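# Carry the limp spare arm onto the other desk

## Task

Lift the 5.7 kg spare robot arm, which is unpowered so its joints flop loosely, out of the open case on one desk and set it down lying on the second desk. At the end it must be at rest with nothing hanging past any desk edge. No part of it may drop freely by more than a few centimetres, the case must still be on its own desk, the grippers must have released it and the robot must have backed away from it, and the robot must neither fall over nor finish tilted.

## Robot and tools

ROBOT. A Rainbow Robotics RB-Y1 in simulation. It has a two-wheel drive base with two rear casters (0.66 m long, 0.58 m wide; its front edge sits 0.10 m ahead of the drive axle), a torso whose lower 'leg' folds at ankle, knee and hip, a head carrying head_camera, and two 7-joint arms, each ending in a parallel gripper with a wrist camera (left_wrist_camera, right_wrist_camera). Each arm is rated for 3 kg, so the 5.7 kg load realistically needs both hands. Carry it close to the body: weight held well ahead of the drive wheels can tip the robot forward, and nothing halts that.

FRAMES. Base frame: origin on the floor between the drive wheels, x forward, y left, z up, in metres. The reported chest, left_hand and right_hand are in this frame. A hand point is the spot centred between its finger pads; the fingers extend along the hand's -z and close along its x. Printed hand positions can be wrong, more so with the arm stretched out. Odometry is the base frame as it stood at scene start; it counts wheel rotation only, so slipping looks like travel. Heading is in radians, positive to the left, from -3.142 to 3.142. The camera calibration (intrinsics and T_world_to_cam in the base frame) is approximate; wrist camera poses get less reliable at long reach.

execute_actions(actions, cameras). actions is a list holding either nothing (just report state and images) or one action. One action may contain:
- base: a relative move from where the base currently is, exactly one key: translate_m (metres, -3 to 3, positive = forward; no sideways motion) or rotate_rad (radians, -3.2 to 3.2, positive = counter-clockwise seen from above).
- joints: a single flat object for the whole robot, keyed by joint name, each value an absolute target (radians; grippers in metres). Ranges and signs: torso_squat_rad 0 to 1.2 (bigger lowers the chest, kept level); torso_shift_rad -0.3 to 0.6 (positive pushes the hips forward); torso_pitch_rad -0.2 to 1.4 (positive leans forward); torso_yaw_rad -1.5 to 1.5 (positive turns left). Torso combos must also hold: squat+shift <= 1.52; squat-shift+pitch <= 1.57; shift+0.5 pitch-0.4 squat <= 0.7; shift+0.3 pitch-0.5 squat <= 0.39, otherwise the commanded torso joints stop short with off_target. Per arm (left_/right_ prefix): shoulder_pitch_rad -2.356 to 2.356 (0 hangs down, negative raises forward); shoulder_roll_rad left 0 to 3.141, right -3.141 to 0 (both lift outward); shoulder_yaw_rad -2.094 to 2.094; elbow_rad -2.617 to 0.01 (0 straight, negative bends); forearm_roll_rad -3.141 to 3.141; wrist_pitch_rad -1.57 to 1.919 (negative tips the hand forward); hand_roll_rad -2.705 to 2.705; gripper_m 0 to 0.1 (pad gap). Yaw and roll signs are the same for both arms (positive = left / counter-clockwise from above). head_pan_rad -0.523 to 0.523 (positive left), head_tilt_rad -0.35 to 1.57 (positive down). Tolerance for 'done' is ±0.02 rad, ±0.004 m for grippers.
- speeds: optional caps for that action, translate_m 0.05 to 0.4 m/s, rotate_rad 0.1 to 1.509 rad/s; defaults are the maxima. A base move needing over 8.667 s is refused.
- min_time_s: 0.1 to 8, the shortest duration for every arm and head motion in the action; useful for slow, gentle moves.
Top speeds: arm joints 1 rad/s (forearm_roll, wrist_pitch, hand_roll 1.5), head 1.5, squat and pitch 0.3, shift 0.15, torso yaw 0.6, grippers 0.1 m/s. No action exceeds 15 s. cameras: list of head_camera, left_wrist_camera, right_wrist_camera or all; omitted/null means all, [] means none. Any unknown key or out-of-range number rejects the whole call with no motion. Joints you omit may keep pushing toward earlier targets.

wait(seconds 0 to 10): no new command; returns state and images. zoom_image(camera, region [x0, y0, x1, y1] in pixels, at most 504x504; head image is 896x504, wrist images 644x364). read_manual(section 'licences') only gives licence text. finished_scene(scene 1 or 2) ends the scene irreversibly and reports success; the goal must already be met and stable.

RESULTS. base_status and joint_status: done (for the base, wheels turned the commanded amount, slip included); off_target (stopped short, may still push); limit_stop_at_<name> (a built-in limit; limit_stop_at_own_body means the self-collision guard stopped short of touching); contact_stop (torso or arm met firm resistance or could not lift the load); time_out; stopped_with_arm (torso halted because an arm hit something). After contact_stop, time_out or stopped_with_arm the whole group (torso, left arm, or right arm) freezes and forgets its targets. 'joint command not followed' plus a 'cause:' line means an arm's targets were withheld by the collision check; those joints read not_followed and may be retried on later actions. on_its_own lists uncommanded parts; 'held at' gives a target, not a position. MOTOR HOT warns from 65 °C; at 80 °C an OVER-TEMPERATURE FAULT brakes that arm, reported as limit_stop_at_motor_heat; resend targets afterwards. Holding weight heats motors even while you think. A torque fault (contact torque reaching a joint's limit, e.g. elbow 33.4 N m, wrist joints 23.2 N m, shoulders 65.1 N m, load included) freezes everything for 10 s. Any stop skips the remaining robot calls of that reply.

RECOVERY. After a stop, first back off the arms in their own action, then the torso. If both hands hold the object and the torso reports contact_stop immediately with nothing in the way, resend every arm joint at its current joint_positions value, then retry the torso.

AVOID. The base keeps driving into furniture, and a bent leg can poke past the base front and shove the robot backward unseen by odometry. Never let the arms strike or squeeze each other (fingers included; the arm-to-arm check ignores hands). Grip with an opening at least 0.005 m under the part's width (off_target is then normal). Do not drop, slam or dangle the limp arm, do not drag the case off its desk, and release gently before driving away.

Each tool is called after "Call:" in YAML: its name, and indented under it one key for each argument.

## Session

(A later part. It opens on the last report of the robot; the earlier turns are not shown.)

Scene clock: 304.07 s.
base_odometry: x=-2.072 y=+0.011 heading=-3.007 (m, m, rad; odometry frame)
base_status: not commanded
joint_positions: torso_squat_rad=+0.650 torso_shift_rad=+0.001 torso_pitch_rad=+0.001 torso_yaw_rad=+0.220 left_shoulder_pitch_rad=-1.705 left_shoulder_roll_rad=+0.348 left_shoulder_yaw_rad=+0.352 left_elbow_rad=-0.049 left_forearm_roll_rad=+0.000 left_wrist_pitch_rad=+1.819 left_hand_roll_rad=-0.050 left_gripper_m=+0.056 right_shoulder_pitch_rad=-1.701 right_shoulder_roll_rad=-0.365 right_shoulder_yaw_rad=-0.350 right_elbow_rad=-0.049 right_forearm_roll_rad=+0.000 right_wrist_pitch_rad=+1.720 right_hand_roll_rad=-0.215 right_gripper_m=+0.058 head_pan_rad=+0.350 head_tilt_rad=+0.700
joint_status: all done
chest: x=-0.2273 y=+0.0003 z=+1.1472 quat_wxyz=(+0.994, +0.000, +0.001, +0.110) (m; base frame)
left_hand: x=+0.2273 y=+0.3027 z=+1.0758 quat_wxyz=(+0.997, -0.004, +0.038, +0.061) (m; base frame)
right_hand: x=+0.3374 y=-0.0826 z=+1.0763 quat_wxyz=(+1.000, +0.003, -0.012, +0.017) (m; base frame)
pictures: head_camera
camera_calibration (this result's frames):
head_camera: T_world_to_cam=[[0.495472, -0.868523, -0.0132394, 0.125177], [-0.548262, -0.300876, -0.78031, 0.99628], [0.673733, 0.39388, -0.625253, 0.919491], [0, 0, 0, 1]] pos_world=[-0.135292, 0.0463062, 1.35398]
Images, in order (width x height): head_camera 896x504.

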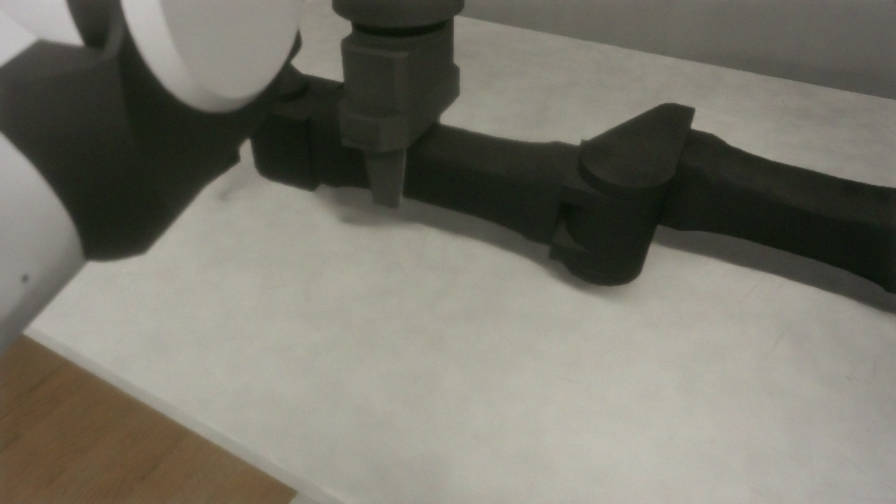

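Call:
execute_actions:
  actions:
    - {"joints":{"torso_squat_rad":0.68}}
  cameras: []

Call:
execute_actions:
  actions:
    - {"joints":{"torso_squat_rad":0.705,"head_pan_rad":0}}
  cameras: ["head_camera"]

Scene clock: 310.03 s.
base_odometry: x=-2.072 y=+0.011 heading=-3.007 (m, m, rad; odometry frame)
base_status: not commanded
joint_positions: torso_squat_rad=+0.680 torso_shift_rad=+0.001 torso_pitch_rad=+0.001 torso_yaw_rad=+0.220 left_shoulder_pitch_rad=-1.705 left_shoulder_roll_rad=+0.348 left_shoulder_yaw_rad=+0.352 left_elbow_rad=-0.049 left_forearm_roll_rad=+0.000 left_wrist_pitch_rad=+1.819 left_hand_roll_rad=-0.050 left_gripper_m=+0.056 right_shoulder_pitch_rad=-1.701 right_shoulder_roll_rad=-0.365 right_shoulder_yaw_rad=-0.350 right_elbow_rad=-0.049 right_forearm_roll_rad=+0.000 right_wrist_pitch_rad=+1.720 right_hand_roll_rad=-0.215 right_gripper_m=+0.058 head_pan_rad=+0.350 head_tilt_rad=+0.700
joint_status: all done
chest: x=-0.2273 y=+0.0003 z=+1.1343 quat_wxyz=(+0.994, +0.000, +0.001, +0.110) (m; base frame)
left_hand: x=+0.2273 y=+0.3027 z=+1.0628 quat_wxyz=(+0.997, -0.004, +0.038, +0.061) (m; base frame)
right_hand: x=+0.3375 y=-0.0826 z=+1.0634 quat_wxyz=(+1.000, +0.003, -0.012, +0.017) (m; base frame)
pictures: none
No camera images: the call's "cameras" was empty. Leave "cameras" out to get every camera's image.

Scene clock: 310.90 s.
base_odometry: x=-2.072 y=+0.011 heading=-3.007 (m, m, rad; odometry frame)
base_status: not commanded
joint_positions: torso_squat_rad=+0.705 torso_shift_rad=+0.001 torso_pitch_rad=+0.001 torso_yaw_rad=+0.220 left_shoulder_pitch_rad=-1.705 left_shoulder_roll_rad=+0.348 left_shoulder_yaw_rad=+0.352 left_elbow_rad=-0.049 left_forearm_roll_rad=+0.000 left_wrist_pitch_rad=+1.819 left_hand_roll_rad=-0.050 left_gripper_m=+0.056 right_shoulder_pitch_rad=-1.701 right_shoulder_roll_rad=-0.365 right_shoulder_yaw_rad=-0.350 right_elbow_rad=-0.049 right_forearm_roll_rad=+0.000 right_wrist_pitch_rad=+1.720 right_hand_roll_rad=-0.215 right_gripper_m=+0.058 head_pan_rad=+0.000 head_tilt_rad=+0.700
joint_status: all done
chest: x=-0.2273 y=+0.0003 z=+1.1231 quat_wxyz=(+0.994, +0.000, +0.001, +0.110) (m; base frame)
left_hand: x=+0.2273 y=+0.3027 z=+1.0516 quat_wxyz=(+0.997, -0.004, +0.038, +0.061) (m; base frame)
right_hand: x=+0.3375 y=-0.0826 z=+1.0521 quat_wxyz=(+1.000, +0.003, -0.012, +0.017) (m; base frame)
pictures: head_camera
camera_calibration (this result's frames):
head_camera: T_world_to_cam=[[0.1677, -0.985754, -0.0128415, 0.0575292], [-0.618224, -0.0950103, -0.780238, 0.96194], [0.767903, 0.138785, -0.62535, 0.92518], [0, 0, 0, 1]] pos_world=[-0.125402, 0.0197027, 1.32984]
Images, in order (width x height): head_camera 896x504.

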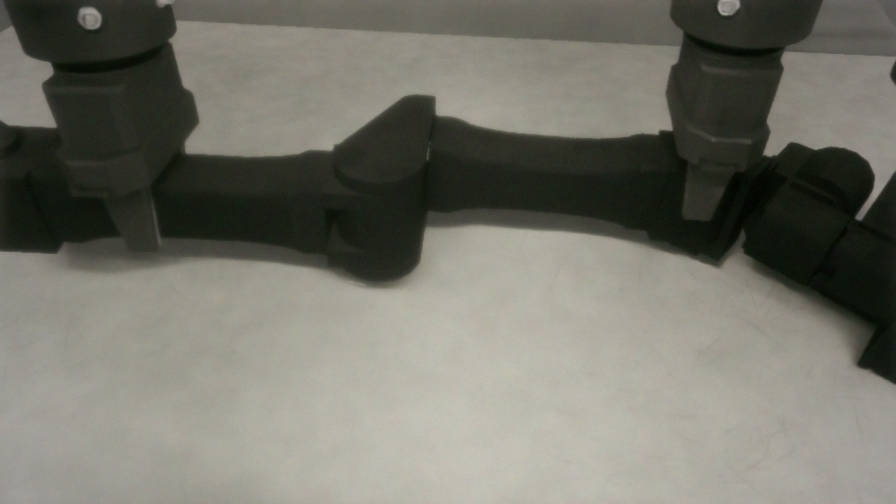

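Call:
execute_actions:
  actions:
    - {"joints":{"torso_squat_rad":0.727}}
  cameras: []

Scene clock: 314.57 s.
base_odometry: x=-2.072 y=+0.011 heading=-3.007 (m, m, rad; odometry frame)
base_status: not commanded
joint_positions: torso_squat_rad=+0.727 torso_shift_rad=+0.001 torso_pitch_rad=+0.001 torso_yaw_rad=+0.220 left_shoulder_pitch_rad=-1.705 left_shoulder_roll_rad=+0.348 left_shoulder_yaw_rad=+0.352 left_elbow_rad=-0.049 left_forearm_roll_rad=+0.000 left_wrist_pitch_rad=+1.819 left_hand_roll_rad=-0.050 left_gripper_m=+0.056 right_shoulder_pitch_rad=-1.700 right_shoulder_roll_rad=-0.365 right_shoulder_yaw_rad=-0.350 right_elbow_rad=-0.049 right_forearm_roll_rad=+0.000 right_wrist_pitch_rad=+1.720 right_hand_roll_rad=-0.215 right_gripper_m=+0.058 head_pan_rad=+0.000 head_tilt_rad=+0.700
joint_status: all done
chest: x=-0.2273 y=+0.0003 z=+1.1130 quat_wxyz=(+0.994, +0.000, +0.001, +0.110) (m; base frame)
left_hand: x=+0.2273 y=+0.3027 z=+1.0415 quat_wxyz=(+0.997, -0.004, +0.038, +0.061) (m; base frame)
right_hand: x=+0.3375 y=-0.0827 z=+1.0419 quat_wxyz=(+1.000, +0.003, -0.012, +0.017) (m; base frame)
pictures: none
No camera images: the call's "cameras" was empty. Leave "cameras" out to get every camera's image.

Call:
execute_actions:
  actions:
    - {"joints":{"torso_squat_rad":0.748}}
  cameras: ["head_camera"]

Scene clock: 317.43 s.
base_odometry: x=-2.072 y=+0.011 heading=-3.007 (m, m, rad; odometry frame)
base_status: not commanded
joint_positions: torso_squat_rad=+0.748 torso_shift_rad=+0.000 torso_pitch_rad=+0.001 torso_yaw_rad=+0.220 left_shoulder_pitch_rad=-1.707 left_shoulder_roll_rad=+0.348 left_shoulder_yaw_rad=+0.352 left_elbow_rad=-0.050 left_forearm_roll_rad=+0.000 left_wrist_pitch_rad=+1.820 left_hand_roll_rad=-0.050 left_gripper_m=+0.056 right_shoulder_pitch_rad=-1.700 right_shoulder_roll_rad=-0.365 right_shoulder_yaw_rad=-0.350 right_elbow_rad=-0.049 right_forearm_roll_rad=+0.000 right_wrist_pitch_rad=+1.720 right_hand_roll_rad=-0.215 right_gripper_m=+0.058 head_pan_rad=+0.000 head_tilt_rad=+0.700
joint_status: all done
chest: x=-0.2276 y=+0.0002 z=+1.1031 quat_wxyz=(+0.994, +0.000, +0.000, +0.110) (m; base frame)
left_hand: x=+0.2275 y=+0.3026 z=+1.0332 quat_wxyz=(+0.997, -0.004, +0.036, +0.061) (m; base frame)
right_hand: x=+0.3372 y=-0.0828 z=+1.0323 quat_wxyz=(+1.000, +0.003, -0.012, +0.017) (m; base frame)
pictures: head_camera
camera_calibration (this result's frames):
head_camera: T_world_to_cam=[[0.167738, -0.985747, -0.0129487, 0.0573503], [-0.617739, -0.0948624, -0.78064, 0.946666], [0.768285, 0.138942, -0.624846, 0.912456], [0, 0, 0, 1]] pos_world=[-0.125853, 0.0195572, 1.30989]
Images, in order (width x height): head_camera 896x504.

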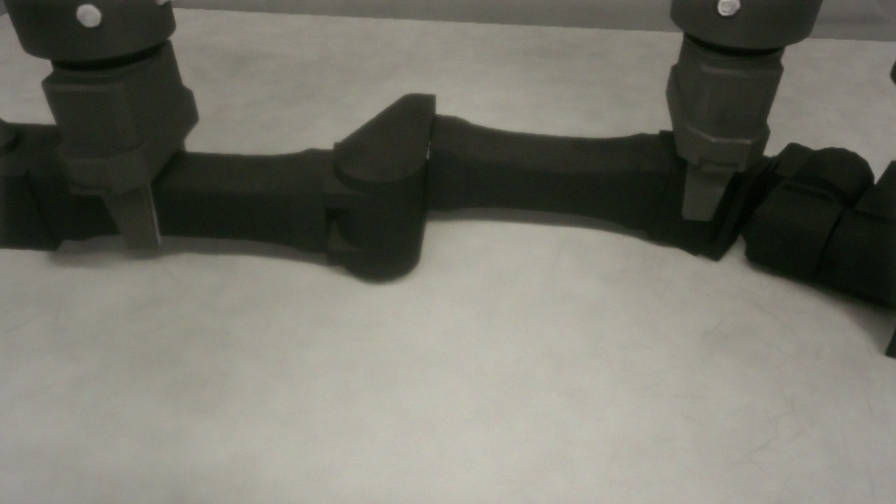

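Left has landed. Release.

Call:
execute_actions:
  actions:
    - {"joints":{"left_gripper_m":0.1,"right_gripper_m":0.1}}
  cameras: []

Call:
execute_actions:
  actions:
    - {"joints":{"torso_squat_rad":0.4}}
  cameras: []

Call:
execute_actions:
  actions:
    - {"base":{"translate_m":-0.7},"joints":{"head_tilt_rad":0.45,"torso_yaw_rad":0,"left_shoulder_roll_rad":0.9,"right_shoulder_roll_rad":-0.9}}
  cameras: ["head_camera"]

Scene clock: 325.27 s.
base_odometry: x=-2.072 y=+0.011 heading=-3.007 (m, m, rad; odometry frame)
base_status: not commanded
joint_positions: torso_squat_rad=+0.748 torso_shift_rad=+0.000 torso_pitch_rad=+0.000 torso_yaw_rad=+0.220 left_shoulder_pitch_rad=-1.708 left_shoulder_roll_rad=+0.349 left_shoulder_yaw_rad=+0.352 left_elbow_rad=-0.050 left_forearm_roll_rad=+0.000 left_wrist_pitch_rad=+1.820 left_hand_roll_rad=-0.050 left_gripper_m=+0.100 right_shoulder_pitch_rad=-1.702 right_shoulder_roll_rad=-0.367 right_shoulder_yaw_rad=-0.350 right_elbow_rad=-0.050 right_forearm_roll_rad=+0.000 right_wrist_pitch_rad=+1.720 right_hand_roll_rad=-0.215 right_gripper_m=+0.100 head_pan_rad=+0.000 head_tilt_rad=+0.700
joint_status: all done
chest: x=-0.2279 y=+0.0002 z=+1.1031 quat_wxyz=(+0.994, +0.000, +0.000, +0.110) (m; base frame)
left_hand: x=+0.2274 y=+0.3026 z=+1.0342 quat_wxyz=(+0.997, -0.004, +0.035, +0.061) (m; base frame)
right_hand: x=+0.3377 y=-0.0831 z=+1.0340 quat_wxyz=(+1.000, +0.004, -0.014, +0.017) (m; base frame)
pictures: none
No camera images: the call's "cameras" was empty. Leave "cameras" out to get every camera's image.

Scene clock: 327.20 s.
base_odometry: x=-2.072 y=+0.011 heading=-3.007 (m, m, rad; odometry frame)
base_status: not commanded
joint_positions: torso_squat_rad=+0.400 torso_shift_rad=+0.000 torso_pitch_rad=+0.000 torso_yaw_rad=+0.220 left_shoulder_pitch_rad=-1.708 left_shoulder_roll_rad=+0.349 left_shoulder_yaw_rad=+0.352 left_elbow_rad=-0.050 left_forearm_roll_rad=+0.000 left_wrist_pitch_rad=+1.820 left_hand_roll_rad=-0.050 left_gripper_m=+0.100 right_shoulder_pitch_rad=-1.702 right_shoulder_roll_rad=-0.367 right_shoulder_yaw_rad=-0.350 right_elbow_rad=-0.050 right_forearm_roll_rad=+0.000 right_wrist_pitch_rad=+1.720 right_hand_roll_rad=-0.215 right_gripper_m=+0.100 head_pan_rad=+0.000 head_tilt_rad=+0.700
joint_status: all done
chest: x=-0.2279 y=+0.0002 z=+1.2347 quat_wxyz=(+0.994, +0.000, +0.000, +0.110) (m; base frame)
left_hand: x=+0.2275 y=+0.3026 z=+1.1659 quat_wxyz=(+0.998, -0.004, +0.035, +0.061) (m; base frame)
right_hand: x=+0.3378 y=-0.0831 z=+1.1658 quat_wxyz=(+1.000, +0.004, -0.015, +0.017) (m; base frame)
pictures: none
No camera images: the call's "cameras" was empty. Leave "cameras" out to get every camera's image.

Scene clock: 330.30 s.
base_odometry: x=-1.379 y=+0.105 heading=-3.008 (m, m, rad; odometry frame)
base_status: done
joint_positions: torso_squat_rad=+0.400 torso_shift_rad=+0.000 torso_pitch_rad=+0.000 torso_yaw_rad=+0.000 left_shoulder_pitch_rad=-1.708 left_shoulder_roll_rad=+0.900 left_shoulder_yaw_rad=+0.352 left_elbow_rad=-0.050 left_forearm_roll_rad=+0.000 left_wrist_pitch_rad=+1.820 left_hand_roll_rad=-0.050 left_gripper_m=+0.100 right_shoulder_pitch_rad=-1.702 right_shoulder_roll_rad=-0.900 right_shoulder_yaw_rad=-0.350 right_elbow_rad=-0.050 right_forearm_roll_rad=+0.000 right_wrist_pitch_rad=+1.720 right_hand_roll_rad=-0.215 right_gripper_m=+0.100 head_pan_rad=+0.000 head_tilt_rad=+0.450
joint_status: all done
chest: x=-0.2280 y=+0.0001 z=+1.2347 quat_wxyz=(+1.000, +0.000, +0.000, +0.000) (m; base frame)
left_hand: x=+0.2491 y=+0.4476 z=+1.2529 quat_wxyz=(+0.976, -0.042, -0.060, +0.205) (m; base frame)
right_hand: x=+0.2683 y=-0.4594 z=+1.2533 quat_wxyz=(+0.936, +0.041, -0.101, -0.335) (m; base frame)
pictures: head_camera
camera_calibration (this result's frames):
head_camera: T_world_to_cam=[[-0.0466895, -0.998587, -0.0253959, 0.0278889], [-0.41025, 0.0423496, -0.910989, 1.27864], [0.910777, -0.032115, -0.411648, 0.718895], [0, 0, 0, 1]] pos_world=[-0.128887, -0.00321324, 1.46147]
Images, in order (width x height): head_camera 896x504.

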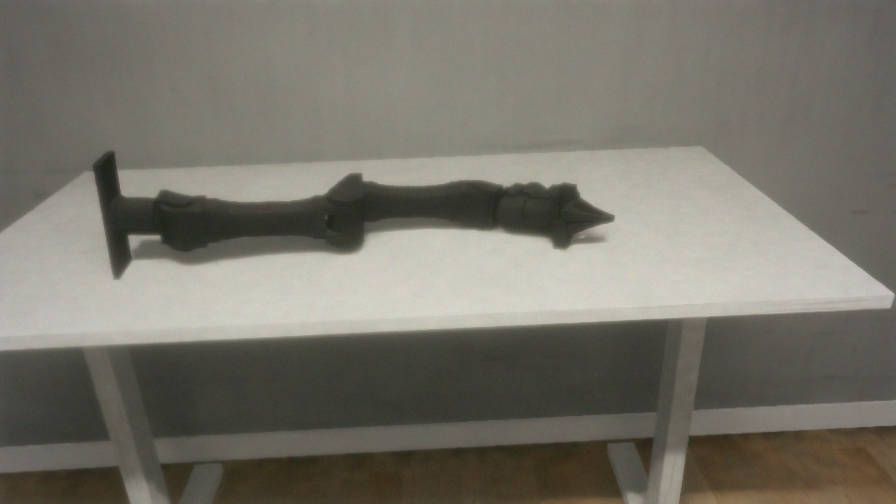

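Call:
finished_scene:
  scene: 1

The scene is finished: the task was done.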